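# Mesh the loose gear onto the free gearbox pin

## Task

Set the loose gear on the gearbox's unoccupied pin, meshed between the centre gear and the outer ring, lying flat and as low as the other two gears. At no point may it drop more than about a finger's width, nor be released from higher than the tops of the gear pins. Once it is above its pin, open the gripper only after the pin is inside the gear's hole and the gear's teeth line up with the ring's. Then, with the gripper empty, back the hand away so it ends at least 11 cm from the gears.

## Robot and tools

Robot: a single six-joint arm (wxai_follower) with a two-finger parallel gripper. There is only one arm, so every command row is for that arm alone. Joints in column order: waist, shoulder, elbow, wrist pitch, wrist yaw, wrist roll. Stated ranges in radians: waist -3.054 to 3.054, shoulder 0.000 to 3.142, elbow 0.000 to 2.356, wrist pitch -1.571 to 1.571, wrist yaw -1.571 to 1.571, wrist roll -3.142 to 3.142. Real ends can sit up to 0.010 rad either side of these.

Frames: the scene frame has its origin on the table surface straight under the arm's base, +z up, and +y to the left when facing along +x. The base itself may be slightly tilted. The gripper's fingers point along its own +x and separate along its own y. end_effector_position is the midpoint between the finger pads, roughly 3 to 4 cm back from the fingertips; its printed value can be off from the truth, more so when the arm is stretched far.

execute_actions: argument actions is a list holding zero or one item. An empty list just reports the current state. A move is {"rows": [[...], ...], "steps": n} with 1 to 15 rows and steps at most 15 (default 15); each row lasts one control step of 1/30 s and the final row is reused for any remaining steps. Every row is 7 plain numbers: the six joint angles as absolute target angles in radians (same convention as the printed Joint positions, not offsets), then the gripper opening. The opening runs from -1 to +1: +1 is fully open, empty fingers touch near -0.80, and values below that close no further. Going from open to closed takes at least about 0.5 s. A wait is {"steps": n} with n up to 300, counted from the previous result; time spent composing your reply counts toward it. Optional pictures (true/false) controls whether camera images come back; by default they do.

Refusals and limits: a call is rejected, and nothing is sent, if any joint target lies more than 0.010 rad beyond its stated end and further out than that joint currently is. A target past the real end is clipped to the end, and the result may say "joint sent to its limit" (possibly about a previous action still running); absence of that line does not prove there is room. Each step, targets are kept within a lead of the measured angle: 0.211 rad for waist, shoulder and elbow, 0.213 for wrist pitch, 0.267 for wrist yaw, 0.228 for wrist roll. If the targets would move the hand more than 70 mm from where it is measured, all are pulled back toward the current angles. So big moves need several calls. Friction may leave a joint short of its target, especially at long reach, and tiny changes may not register; check Joint positions after each move.

Between calls the arm keeps heading for the last row sent, until it has nearly stopped moving or a step is HELD; after that only a new action makes it continue. Fingers already moving finish their motion.

Result lines: the state line gives end_effector_position (m), end_effector_quat_wxyz, and linear/angular velocities (m/s, rad/s) in the scene frame. Joint positions and Joint velocities list the six joints (rad, rad/s) followed by the finger-pad gap in metres (0.088 m fully open). grip_measured is the measured opening on the same -1..+1 scale as your command. To keep hold of something, command an opening noticeably below grip_measured; the larger the gap, the harder the squeeze. Readings may be offset by about 1 mm consistently. Pad force tops out near 34 N per pad, but snapping shut fast can press harder and even pop the fingers open. "joint command not followed" means a clearance check altered or blocked targets (mounting blocks and posts count as the arm). HELD marks steps where your row was not fully sent. MOTOR HOT appears from 50 °C; at 95 °C an OVER-TEMPERATURE FAULT holds the arm until it cools, and if it does not cool in 30 to 60 s the arm and gripper lose power and go limp. Holding loads heats motors, even while idle. Load limits (N m): waist 18.2, shoulder 22.5, elbow 22.4, wrist pitch 5.92, wrist yaw 5.9, wrist roll 5.54, with a held object's weight included; reaching one stops the arm for 10 s and drops the rest of the call.

zoom_image: camera is one of cam_head_left, cam_head_right, cam_high, cam_low, cam_wrist (all 896x504); region is [x0, y0, x1, y1] in pixels from the top-left, no larger than 504 by 504. It enlarges part of that camera's latest image and moves nothing.

show_instructions: no arguments; displays the scene's reference pictures in order. read_manual: optional section, only "licences", returns URDF licence text. finished_scene: scene (integer 1 to 2) ends the current scene irreversibly and reports success; call it only once the gear is seated and the empty hand has retreated. Replying without any tool call ends everything.

Care: loose objects may occasionally get nudged by outside pushes. Avoid dropping the gear, slamming or ramming into the gearbox, pressing hard, and anything leaving the table, which means failure. Lower the gear gently, keep it level, align it before opening, and move smoothly.

Each tool is called after ">>>" in YAML: its name, and indented under it one key for each argument.

Reference images:

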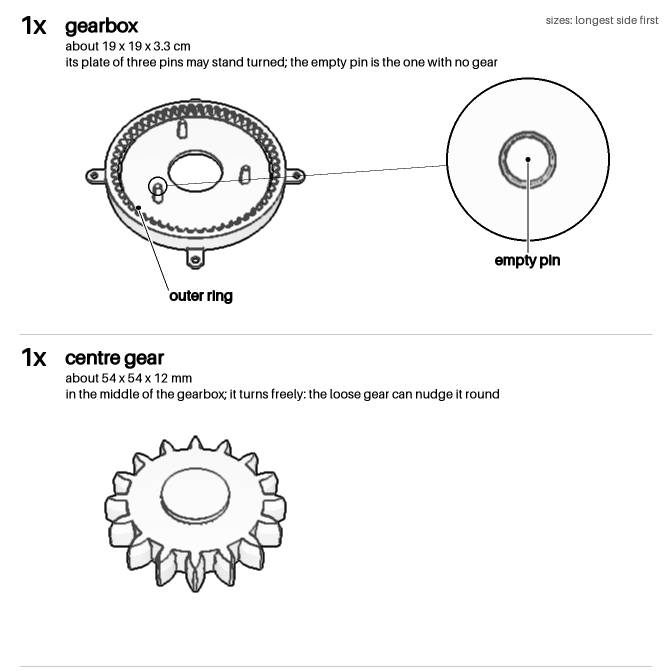

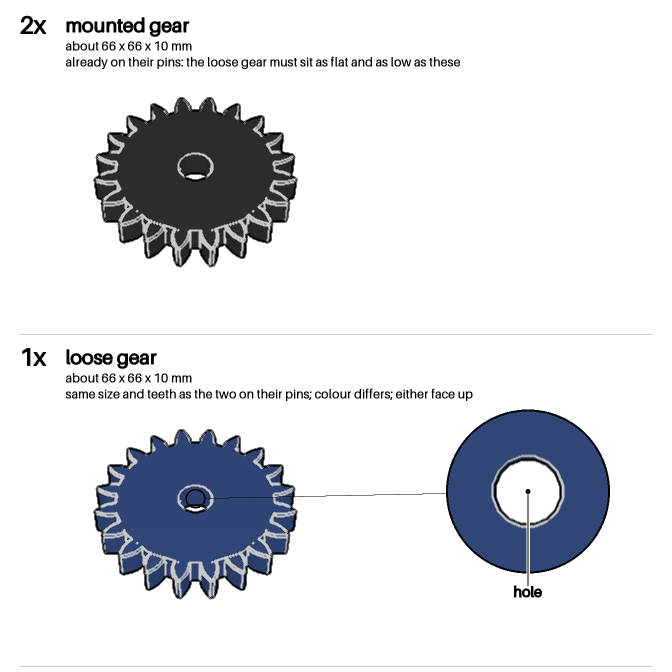

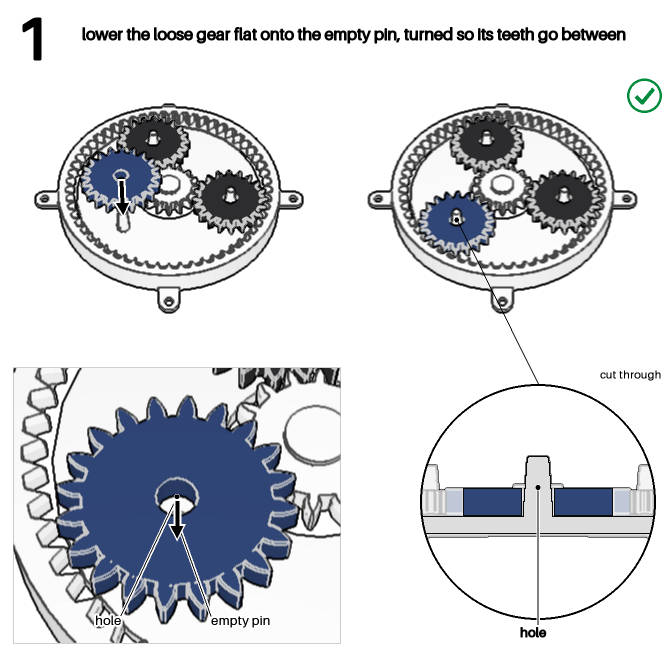

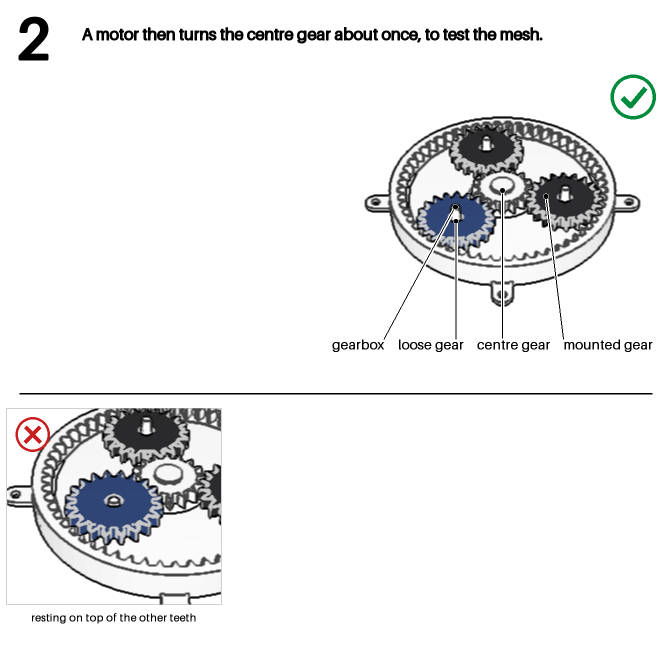

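## Session

>>> execute_actions:
  actions: []

Scene clock: 0.00 s of 4147.00 s.
end_effector_position=(+0.3227, +0.1928, +0.4292) grip_measured=+0.821 end_effector_quat_wxyz=(+0.935, -0.352, -0.028, -0.033) end_effector_velocity=(-0.000, -0.001, -0.002) end_effector_angular_velocity=(-0.036, +0.010, -0.004)
Joint positions: [-0.007  0.862  0.667  0.242 -0.003  0.01   0.079]
Joint velocities: [-0.002 -0.002 -0.002 -0.007 -0.007 -0.037 -0.   ]
Heat: hottest shoulder 30 °C (+0.0 °C/min).

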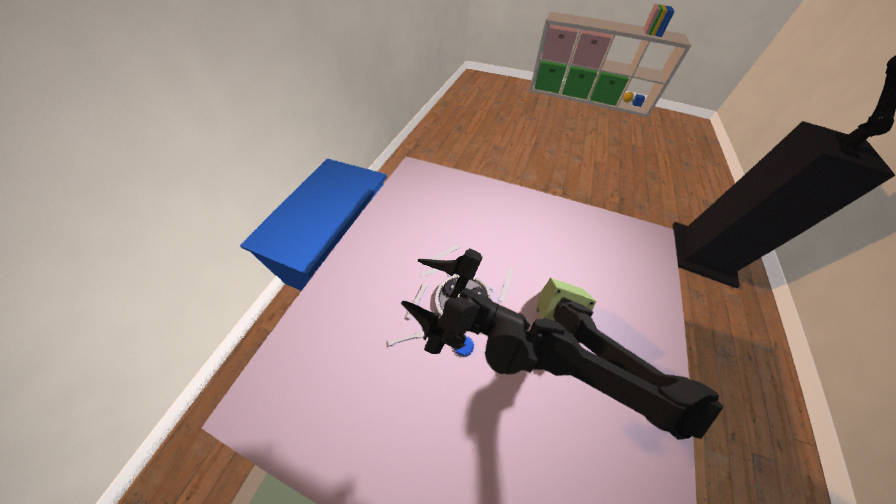

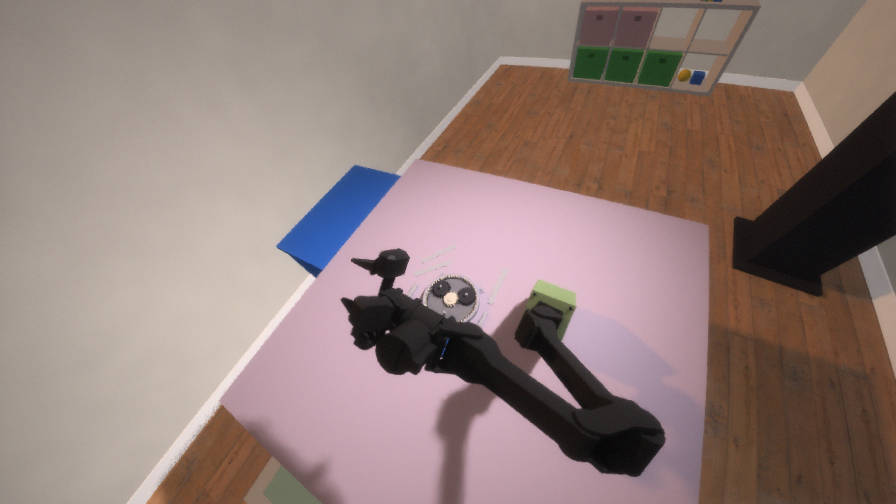

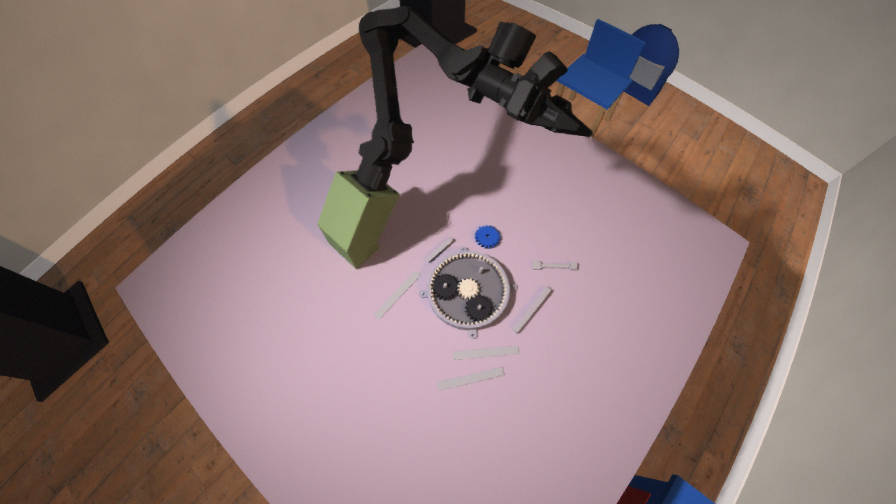

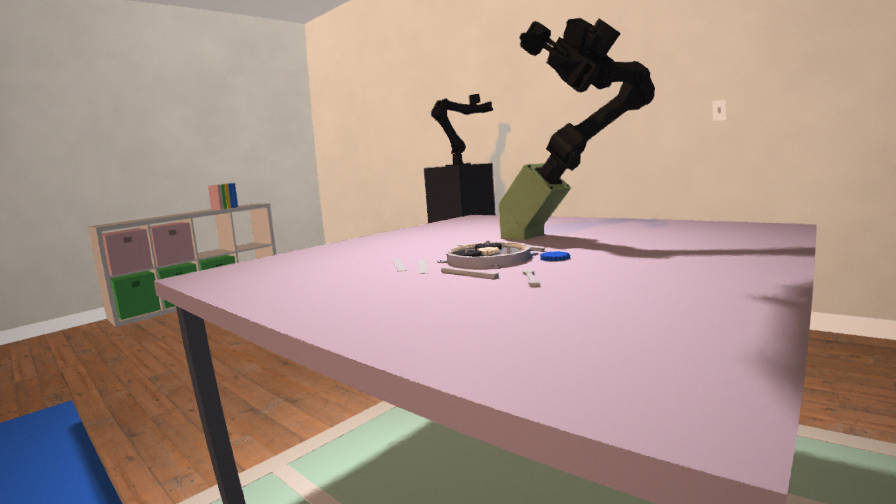

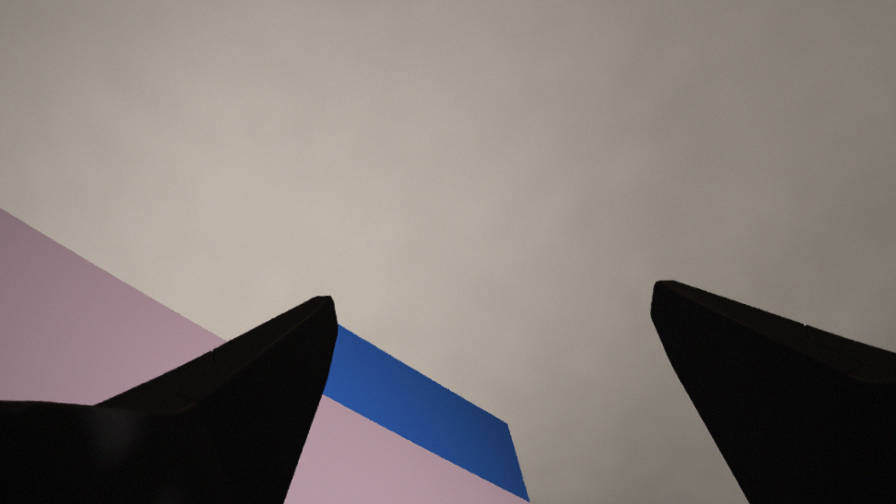

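>>> execute_actions:
  actions:
    - {"rows":[[-0.12,1.2,0.8,-0.2,-0.2,0,1],[-0.2,1.5,0.9,-0.5,-0.4,0,1],[-0.2,1.5,0.9,-0.5,-0.4,0,1],[-0.2,1.5,0.9,-0.5,-0.4,0,1],[-0.366,2.09,1.206,-1.036,-0.654,0,1]],"steps":15}
  pictures: false

>>> execute_actions:
  actions:
    - {"rows":[[-0.366,2.09,1.206,-1.036,-0.654,0,1]],"steps":15}

Scene clock: 29.13 s of 4147.00 s.
end_effector_position=(+0.3947, +0.0767, +0.3826) grip_measured=+0.981 end_effector_quat_wxyz=(+0.928, -0.153, +0.338, -0.036) end_effector_velocity=(-0.018, -0.352, -0.393) end_effector_angular_velocity=(+1.054, +1.525, -1.284)
Joint positions: [-0.35   1.495  1.172 -0.433 -0.618  0.004  0.087]
Joint velocities: [-0.076  1.194  0.193 -1.253 -0.198 -0.007  0.001]
Heat: hottest wrist pitch 32 °C (+4.1 °C/min).
Steps of this call (steps 1 to 190: nothing new was sent; then 22.30 s passed at rest; steps 191 to 205: all 15 steps of this action). Readings (joint positions):
191: [-0.018 0.880 0.681 0.210 -0.035 0.010]
192: [-0.047 0.914 0.721 0.161 -0.095 0.009]
194: [-0.115 1.012 0.801 0.073 -0.204 0.008]
198: [-0.270 1.202 0.966 -0.123 -0.437 0.005]
205: the state above

Scene clock: 29.63 s of 4147.00 s.
end_effector_position=(+0.3065, -0.0295, +0.2043) grip_measured=+0.984 end_effector_quat_wxyz=(+0.698, +0.179, +0.666, -0.191) end_effector_velocity=(-0.080, -0.009, -0.066) end_effector_angular_velocity=(+0.267, +0.410, -0.355)
Joint positions: [-0.36   2.058  1.196 -0.993 -0.648  0.004  0.087]
Joint velocities: [-0.002  0.271 -0.002 -0.344 -0.007 -0.022 -0.   ]
Heat: hottest wrist pitch 32 °C (+4.0 °C/min).
Steps of this call (steps 1 to 15: all 15 steps of this action). Readings (joint positions):
1: [-0.352 1.535 1.176 -0.475 -0.625 0.004]
2: [-0.354 1.576 1.178 -0.516 -0.629 0.004]
4: [-0.356 1.658 1.183 -0.600 -0.637 0.004]
8: [-0.359 1.825 1.192 -0.774 -0.645 0.004]
15: the state above

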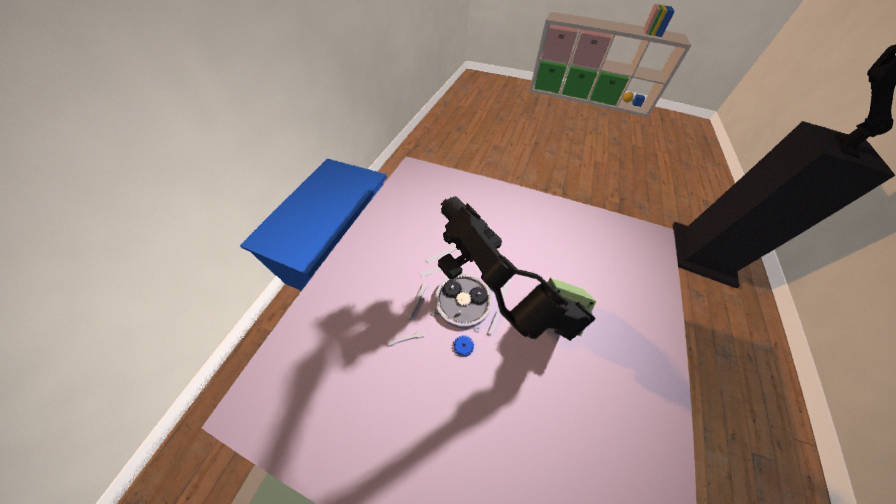

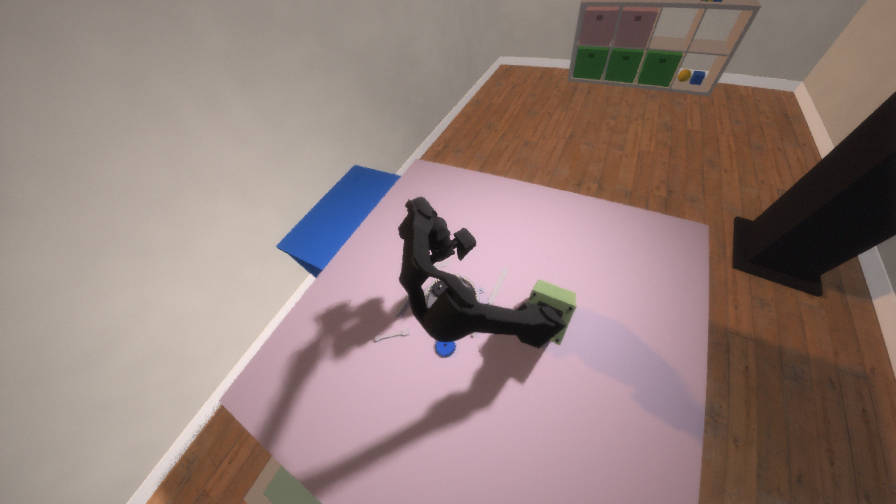

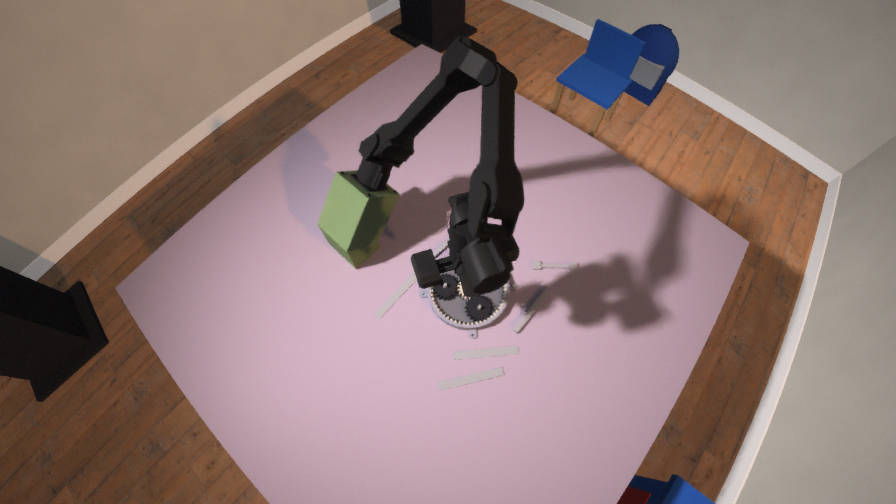

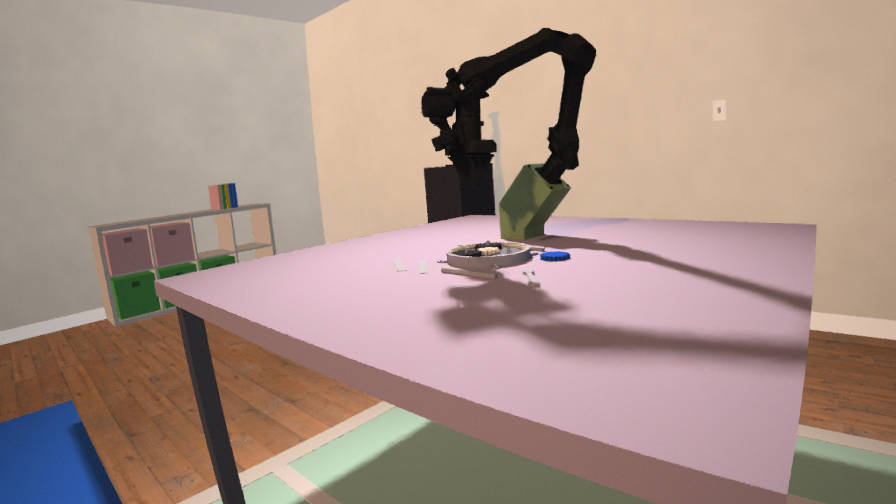

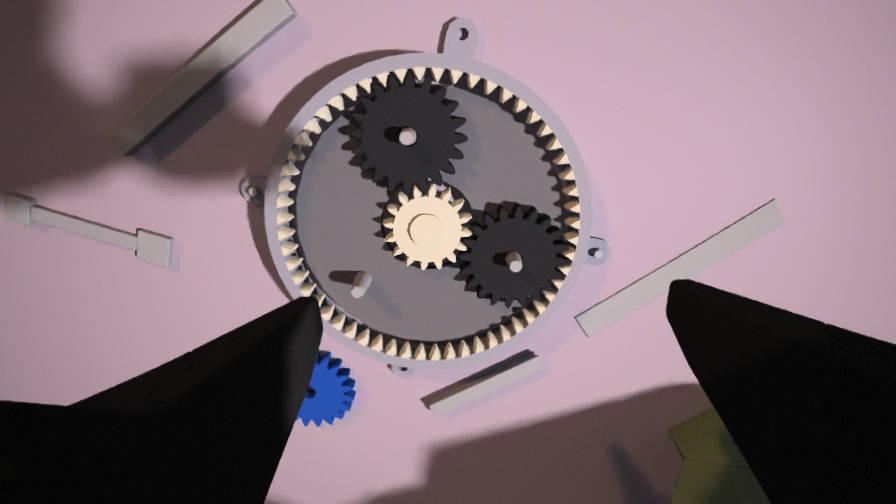

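>>> execute_actions:
  actions:
    - {"rows":[[-0.1,1.8,0.95,-0.75,-0.68,0.6,1],[-0.1,1.8,0.95,-0.75,-0.68,0.6,1],[-0.1,1.8,0.95,-0.75,-0.68,0.6,1],[0.25,1.605,0.701,-0.494,-0.712,1.2,1]],"steps":15}
  pictures: false

>>> execute_actions:
  actions:
    - {"rows":[[0.25,1.605,0.701,-0.494,-0.712,1.2,1]],"steps":15}

Scene clock: 58.60 s of 4147.00 s.
end_effector_position=(+0.2458, +0.1164, +0.1044) grip_measured=+0.984 end_effector_quat_wxyz=(+0.683, +0.187, +0.680, -0.190) end_effector_velocity=(-0.069, +0.053, -0.054) end_effector_angular_velocity=(+0.037, +0.098, -1.168)
Joint positions: [ 0.213  1.637  0.73  -0.525 -0.71   0.72   0.087]
Joint velocities: [ 0.32  -0.159 -0.227  0.212 -0.007  1.502 -0.   ]
Heat: hottest waist 33 °C (+3.1 °C/min).
Steps of this call (steps 1 to 30: the robot went on to your last target; steps 31 to 220: nothing new was sent; then 21.13 s passed at rest; steps 221 to 235: all 15 steps of this action). Readings (joint positions):
221: [-0.354 2.063 1.177 -0.997 -0.651 0.035]
222: [-0.324 2.030 1.135 -0.944 -0.652 0.084]
224: [-0.232 1.947 1.051 -0.869 -0.669 0.178]
228: [-0.035 1.770 0.880 -0.679 -0.697 0.373]
235: the state above

Scene clock: 59.10 s of 4147.00 s.
end_effector_position=(+0.2401, +0.1229, +0.0993) grip_measured=+0.984 end_effector_quat_wxyz=(+0.628, +0.325, +0.628, -0.326) end_effector_velocity=(-0.004, +0.001, -0.000) end_effector_angular_velocity=(+0.006, +0.008, -0.142)
Joint positions: [ 0.248  1.617  0.707 -0.496 -0.71   1.181  0.087]
Joint velocities: [ 0.002 -0.007 -0.007 -0.007 -0.007  0.139 -0.   ]
Heat: hottest waist 33 °C (+3.0 °C/min).
Steps of this call (steps 1 to 15: all 15 steps of this action). Readings (joint positions):
1: [0.222 1.632 0.723 -0.518 -0.710 0.770]
2: [0.227 1.629 0.719 -0.513 -0.710 0.820]
4: [0.235 1.624 0.714 -0.505 -0.710 0.920]
8: [0.243 1.619 0.710 -0.499 -0.710 1.094]
15: the state above

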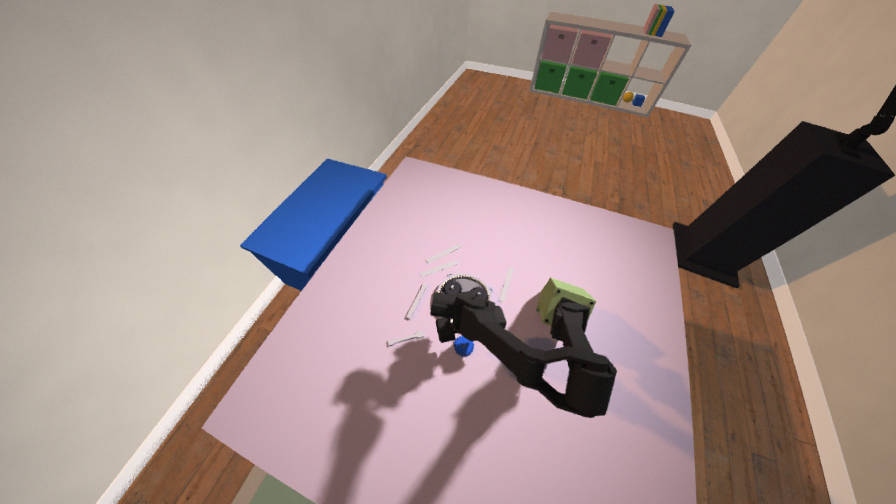

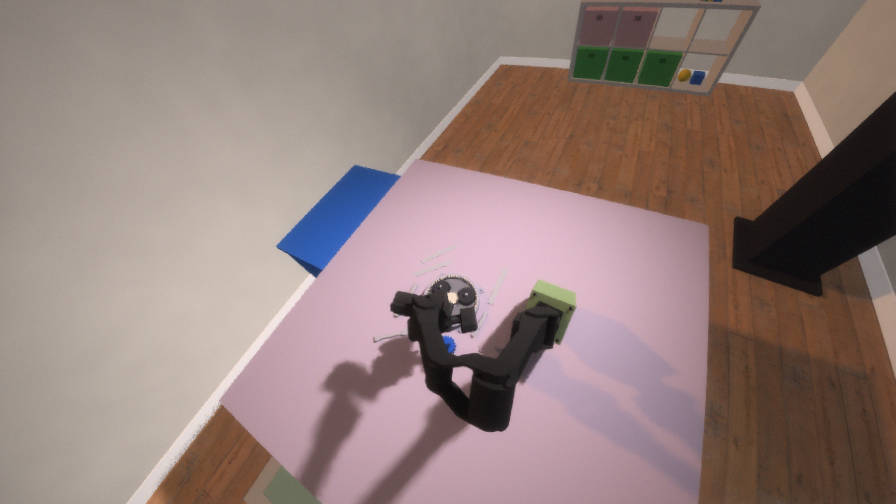

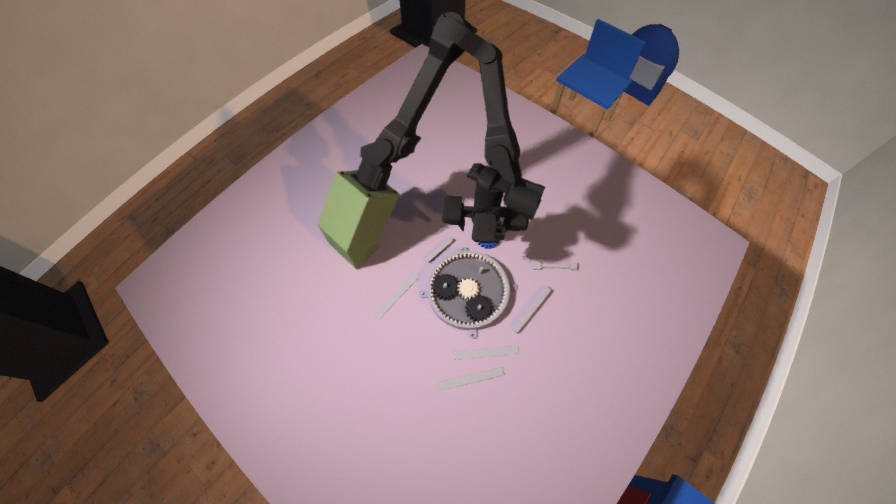

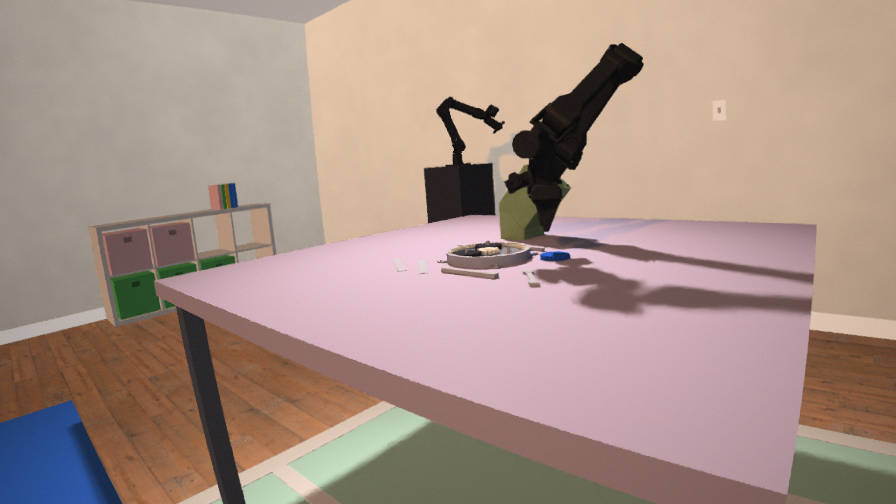

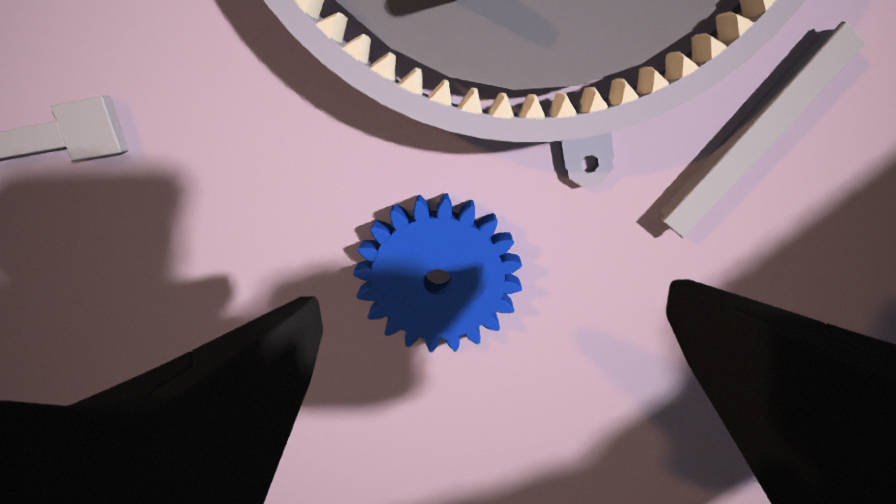

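>>> execute_actions:
  actions:
    - {"rows":[[0.4025,1.642,0.705,-0.338,-0.676,1.5,1]],"steps":15}
  pictures: false

>>> execute_actions:
  actions:
    - {"rows":[[0.4025,1.642,0.705,-0.338,-0.676,1.5,1]],"steps":8}

Scene clock: 69.67 s of 4147.00 s.
end_effector_position=(+0.2418, +0.1516, +0.0726) grip_measured=+0.984 end_effector_quat_wxyz=(+0.610, +0.363, +0.608, -0.356) end_effector_velocity=(-0.002, +0.007, -0.003) end_effector_angular_velocity=(+0.026, +0.008, -0.013)
Joint positions: [ 0.398  1.632  0.703 -0.342 -0.68   1.489  0.087]
Joint velocities: [ 0.017  0.002 -0.002  0.022 -0.022  0.037  0.   ]
Heat: hottest shoulder 33 °C (+2.0 °C/min).
Steps of this call (steps 1 to 30: the robot went on to your last target; steps 31 to 220: nothing new was sent; then 2.73 s passed at rest; steps 221 to 235: all 15 steps of this action). Readings (joint positions):
221: [0.258 1.616 0.705 -0.475 -0.702 1.233]
222: [0.287 1.618 0.703 -0.439 -0.696 1.285]
224: [0.345 1.622 0.703 -0.394 -0.694 1.371]
228: [0.388 1.629 0.703 -0.358 -0.685 1.454]
235: the state above

Scene clock: 69.93 s of 4147.00 s.
end_effector_position=(+0.2418, +0.1521, +0.0721) grip_measured=+0.984 end_effector_quat_wxyz=(+0.610, +0.363, +0.608, -0.357) end_effector_velocity=(-0.002, -0.001, -0.000) end_effector_angular_velocity=(-0.009, +0.004, +0.004)
Joint positions: [ 0.401  1.632  0.703 -0.34  -0.679  1.495  0.087]
Joint velocities: [ 0.002 -0.002 -0.002 -0.007  0.007 -0.007 -0.   ]
Heat: hottest shoulder 33 °C (+2.0 °C/min).
Steps of this call (steps 1 to 8: all 8 steps of this action). Readings (joint positions):
1: [0.399 1.632 0.703 -0.342 -0.680 1.491]
2: [0.399 1.632 0.703 -0.341 -0.680 1.492]
4: [0.400 1.632 0.703 -0.341 -0.680 1.494]
8: the state above

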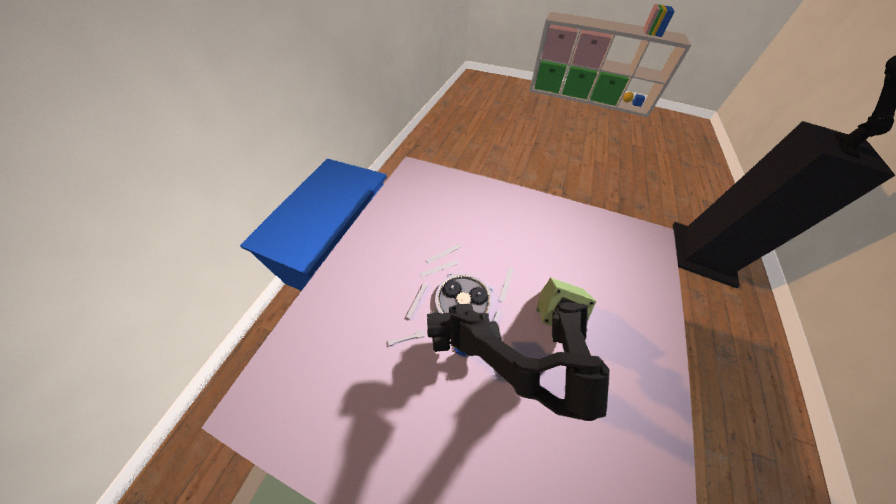

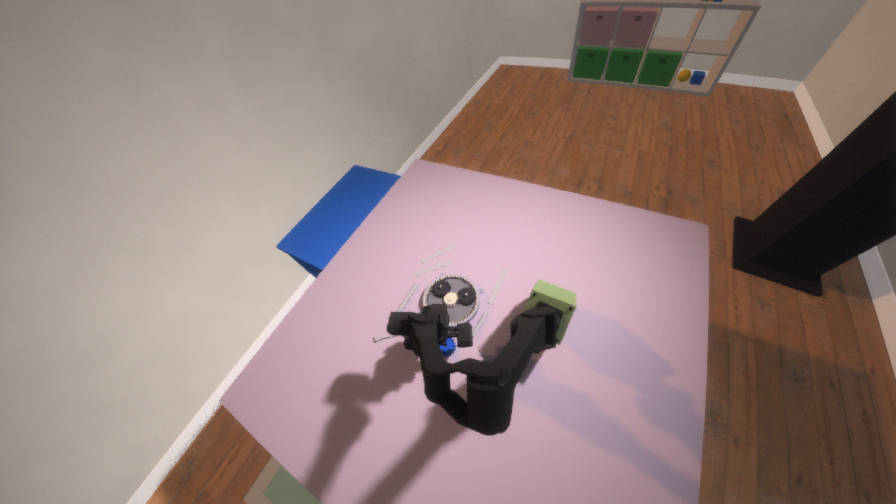

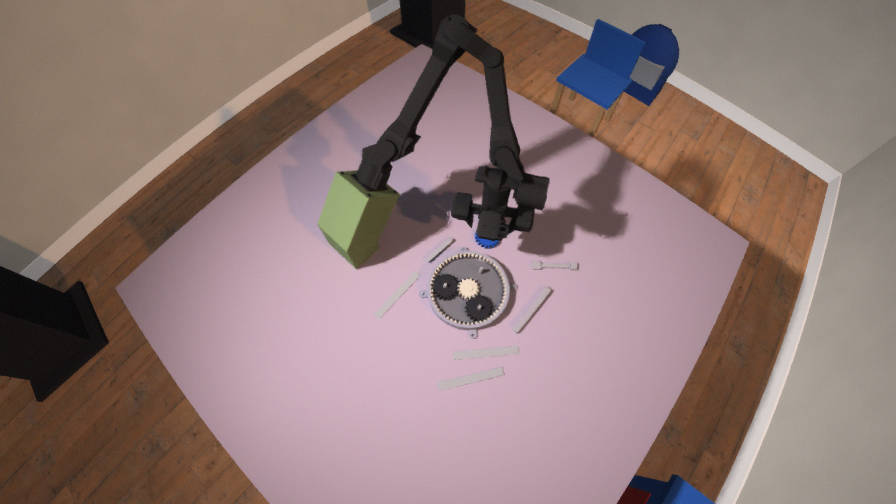

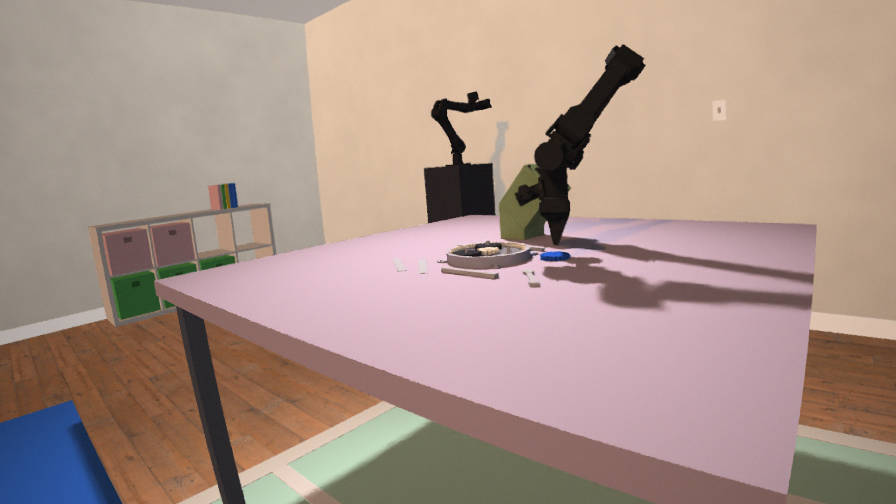

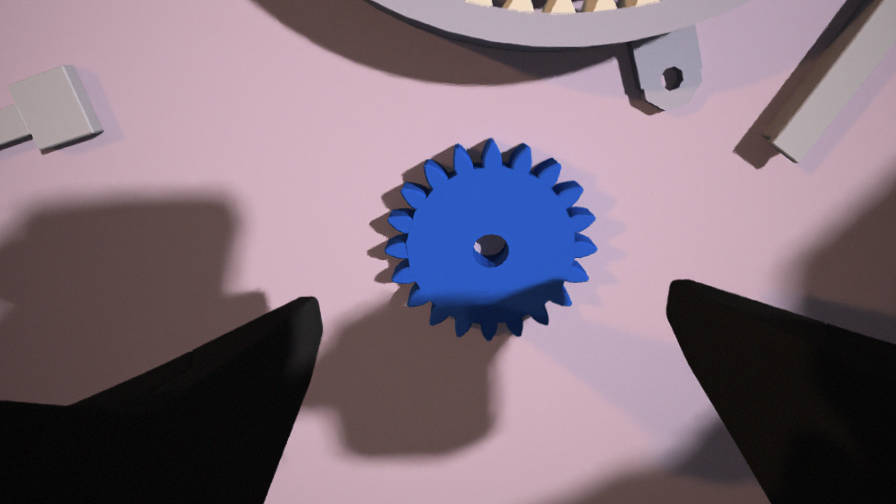

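>>> execute_actions:
  actions:
    - {"rows":[[0.437,1.685,0.694,-0.258,-0.665,1.54,1],[0.437,1.685,0.694,-0.258,-0.665,1.54,1],[0.437,1.685,0.694,-0.258,-0.665,1.54,1],[0.437,1.685,0.694,-0.258,-0.665,1.54,1],[0.4727,1.735,0.683,-0.177,-0.654,1.585,1]],"steps":15}

Scene clock: 78.73 s of 4147.00 s.
end_effector_position=(+0.2435, +0.1525, +0.0434) grip_measured=+0.984 end_effector_quat_wxyz=(+0.609, +0.364, +0.608, -0.357) end_effector_velocity=(+0.007, +0.006, -0.002) end_effector_angular_velocity=(+0.024, -0.024, +0.012)
Joint positions: [ 0.469  1.722  0.688 -0.184 -0.658  1.578  0.087]
Joint velocities: [ 0.007  0.007  0.002  0.051 -0.007  0.022 -0.   ]
Heat: hottest shoulder 33 °C (+2.0 °C/min).
Steps of this call (steps 1 to 15: the robot went on to your last target; steps 16 to 210: nothing new was sent; then 1.30 s passed at rest; steps 211 to 225: all 15 steps of this action). Readings (joint positions):
211: [0.403 1.637 0.703 -0.329 -0.677 1.503]
212: [0.410 1.645 0.702 -0.308 -0.675 1.511]
214: [0.422 1.659 0.702 -0.288 -0.673 1.521]
218: [0.454 1.703 0.695 -0.218 -0.663 1.559]
225: the state above

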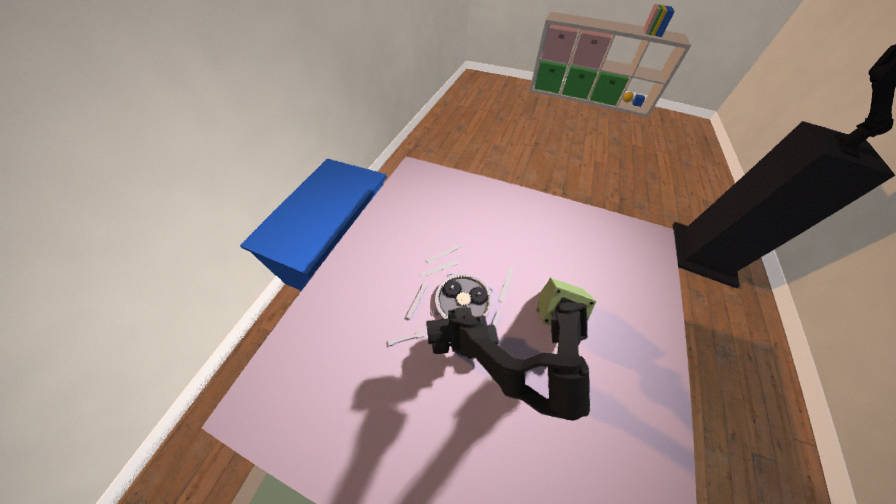

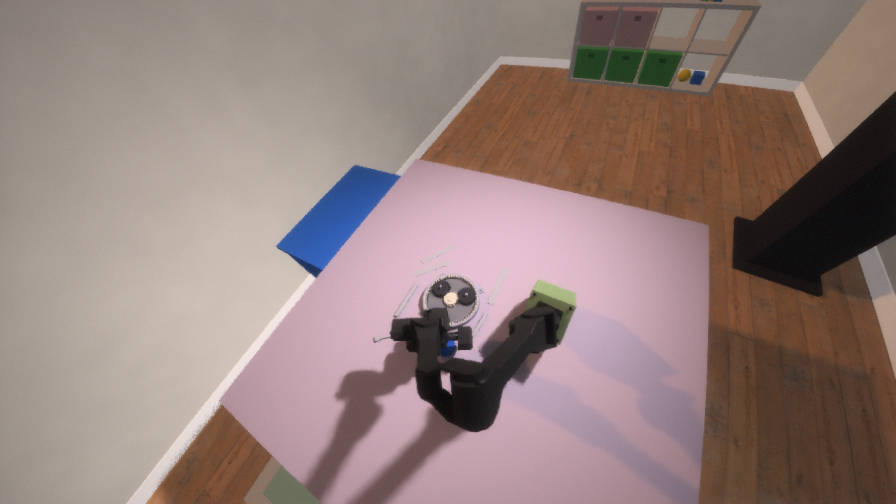

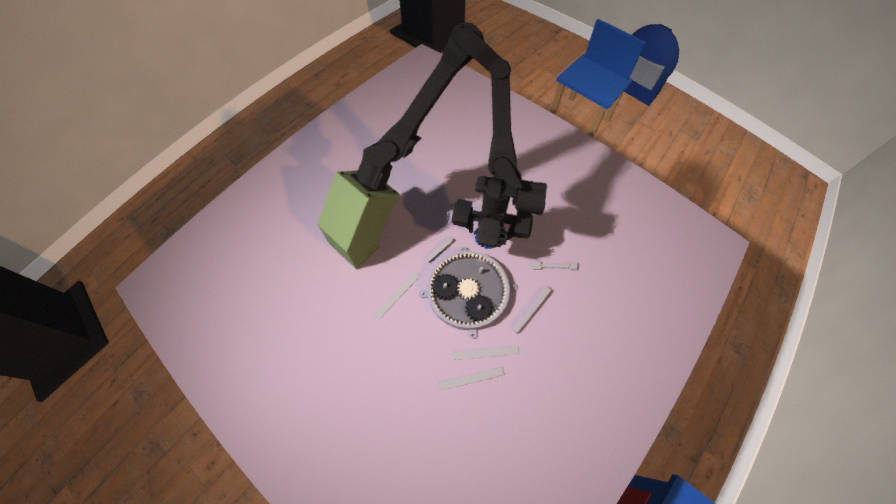

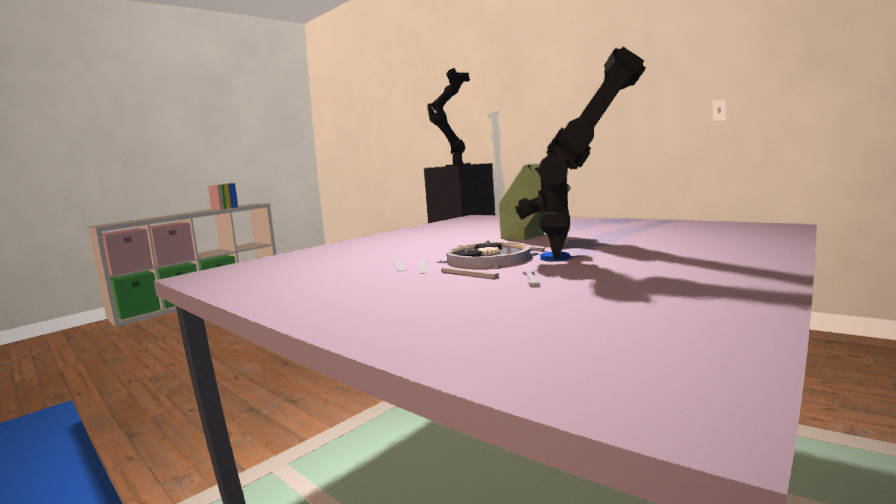

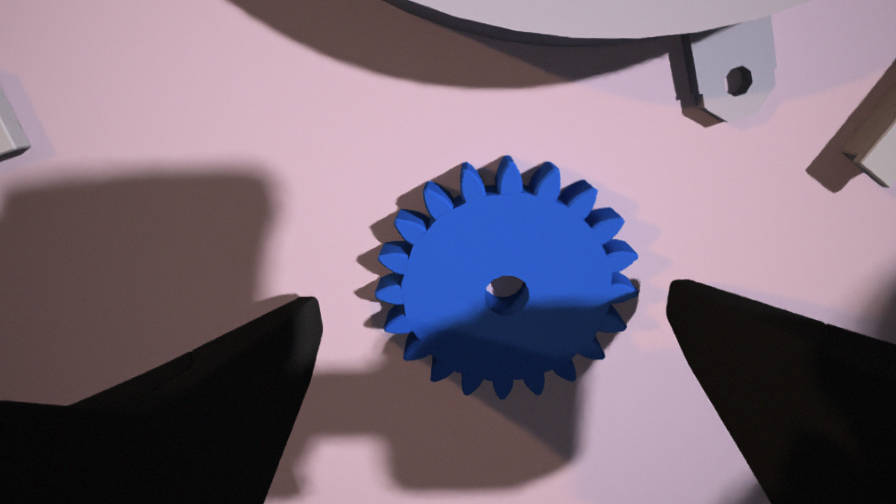

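>>> execute_actions:
  actions:
    - {"rows":[[0.4727,1.75,0.683,-0.17,-0.654,1.585,1],[0.4727,1.75,0.683,-0.17,-0.654,1.585,1],[0.4727,1.75,0.683,-0.17,-0.654,1.585,1],[0.4727,1.75,0.683,-0.17,-0.654,1.585,1],[0.4727,1.75,0.683,-0.17,-0.654,1.585,1],[0.4727,1.75,0.683,-0.17,-0.654,1.585,0.8],[0.4727,1.75,0.683,-0.17,-0.654,1.585,0.7],[0.4727,1.75,0.683,-0.17,-0.654,1.585,0.6],[0.4727,1.75,0.683,-0.17,-0.654,1.585,0.5],[0.4727,1.75,0.683,-0.17,-0.654,1.585,0.4],[0.4727,1.75,0.683,-0.17,-0.654,1.585,0.3]],"steps":15}

Scene clock: 84.17 s of 4147.00 s.
end_effector_position=(+0.2432, +0.1502, +0.0398) grip_measured=+0.516 end_effector_quat_wxyz=(+0.607, +0.364, +0.608, -0.361) end_effector_velocity=(+0.001, +0.001, +0.001) end_effector_angular_velocity=(+0.009, -0.003, +0.010)
Joint positions: [ 0.471  1.74   0.687 -0.171 -0.657  1.581  0.064]
Joint velocities: [-0.002 -0.002 -0.002  0.007 -0.007 -0.007 -0.   ]
Heat: hottest shoulder 33 °C (+1.0 °C/min).
Steps of this call (steps 1 to 15: the robot went on to your last target; steps 16 to 148: nothing new was sent; steps 149 to 163: all 15 steps of this action). Readings (joint positions):
149: [0.471 1.727 0.688 -0.178 -0.657 1.581]
150: [0.471 1.729 0.688 -0.175 -0.657 1.581]
152: [0.471 1.734 0.687 -0.174 -0.657 1.581]
156: [0.471 1.739 0.687 -0.173 -0.657 1.581]
163: the state above

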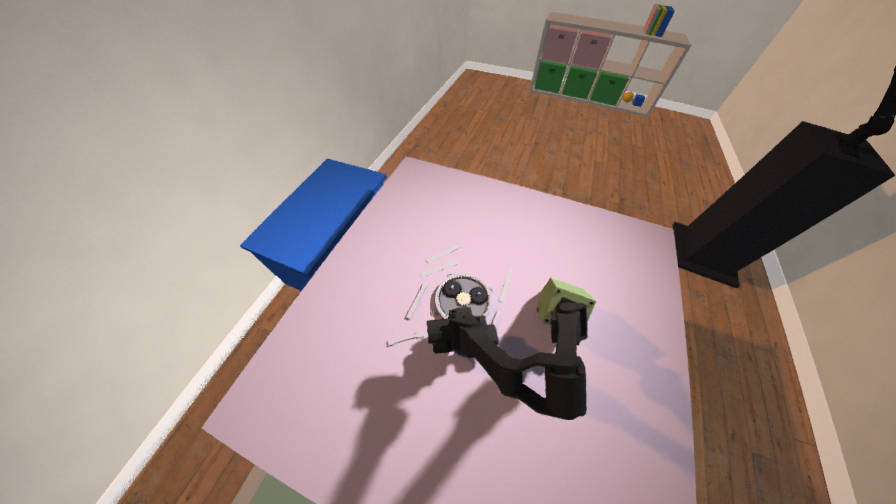

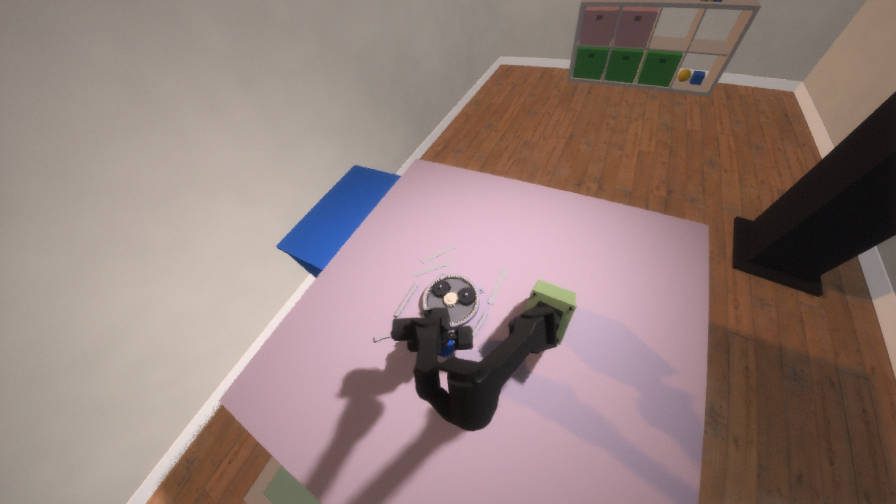

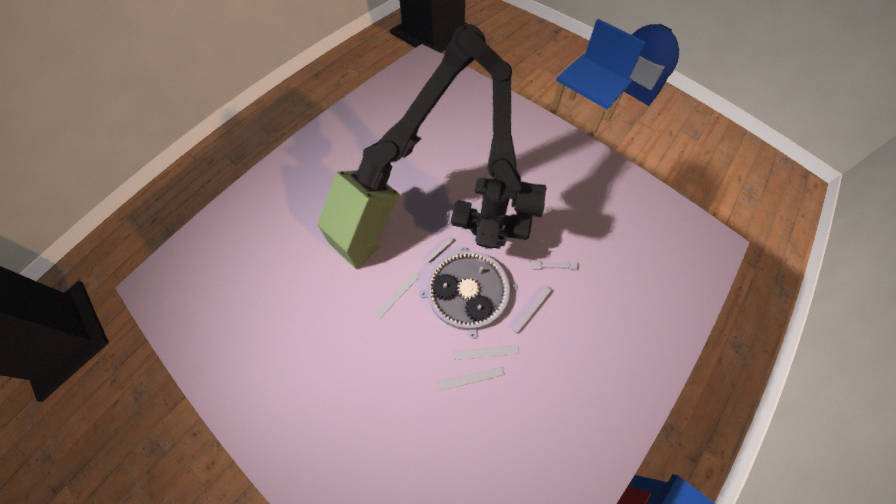

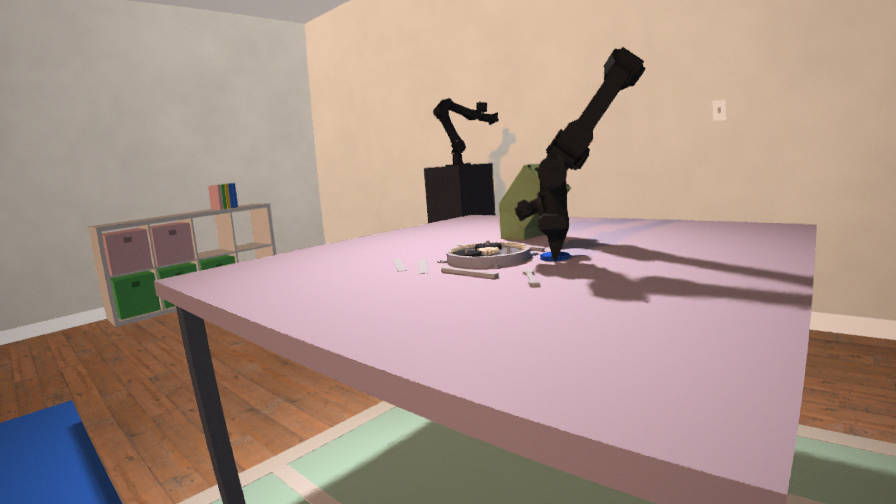

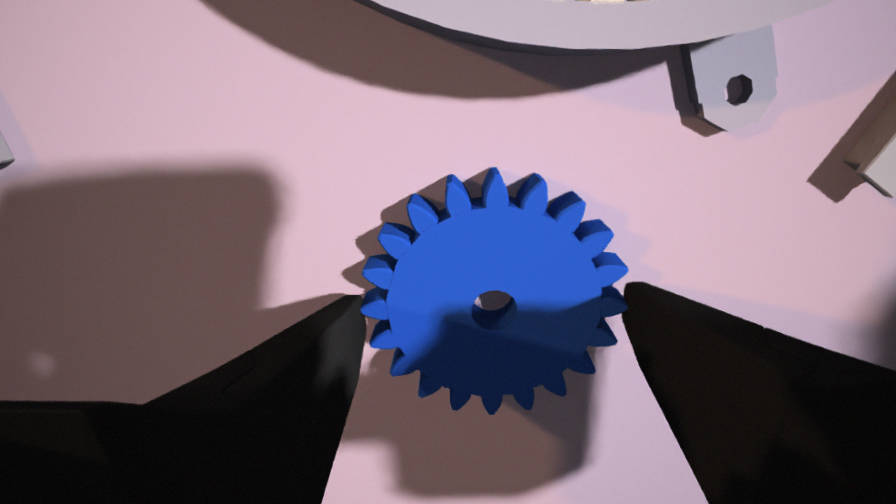

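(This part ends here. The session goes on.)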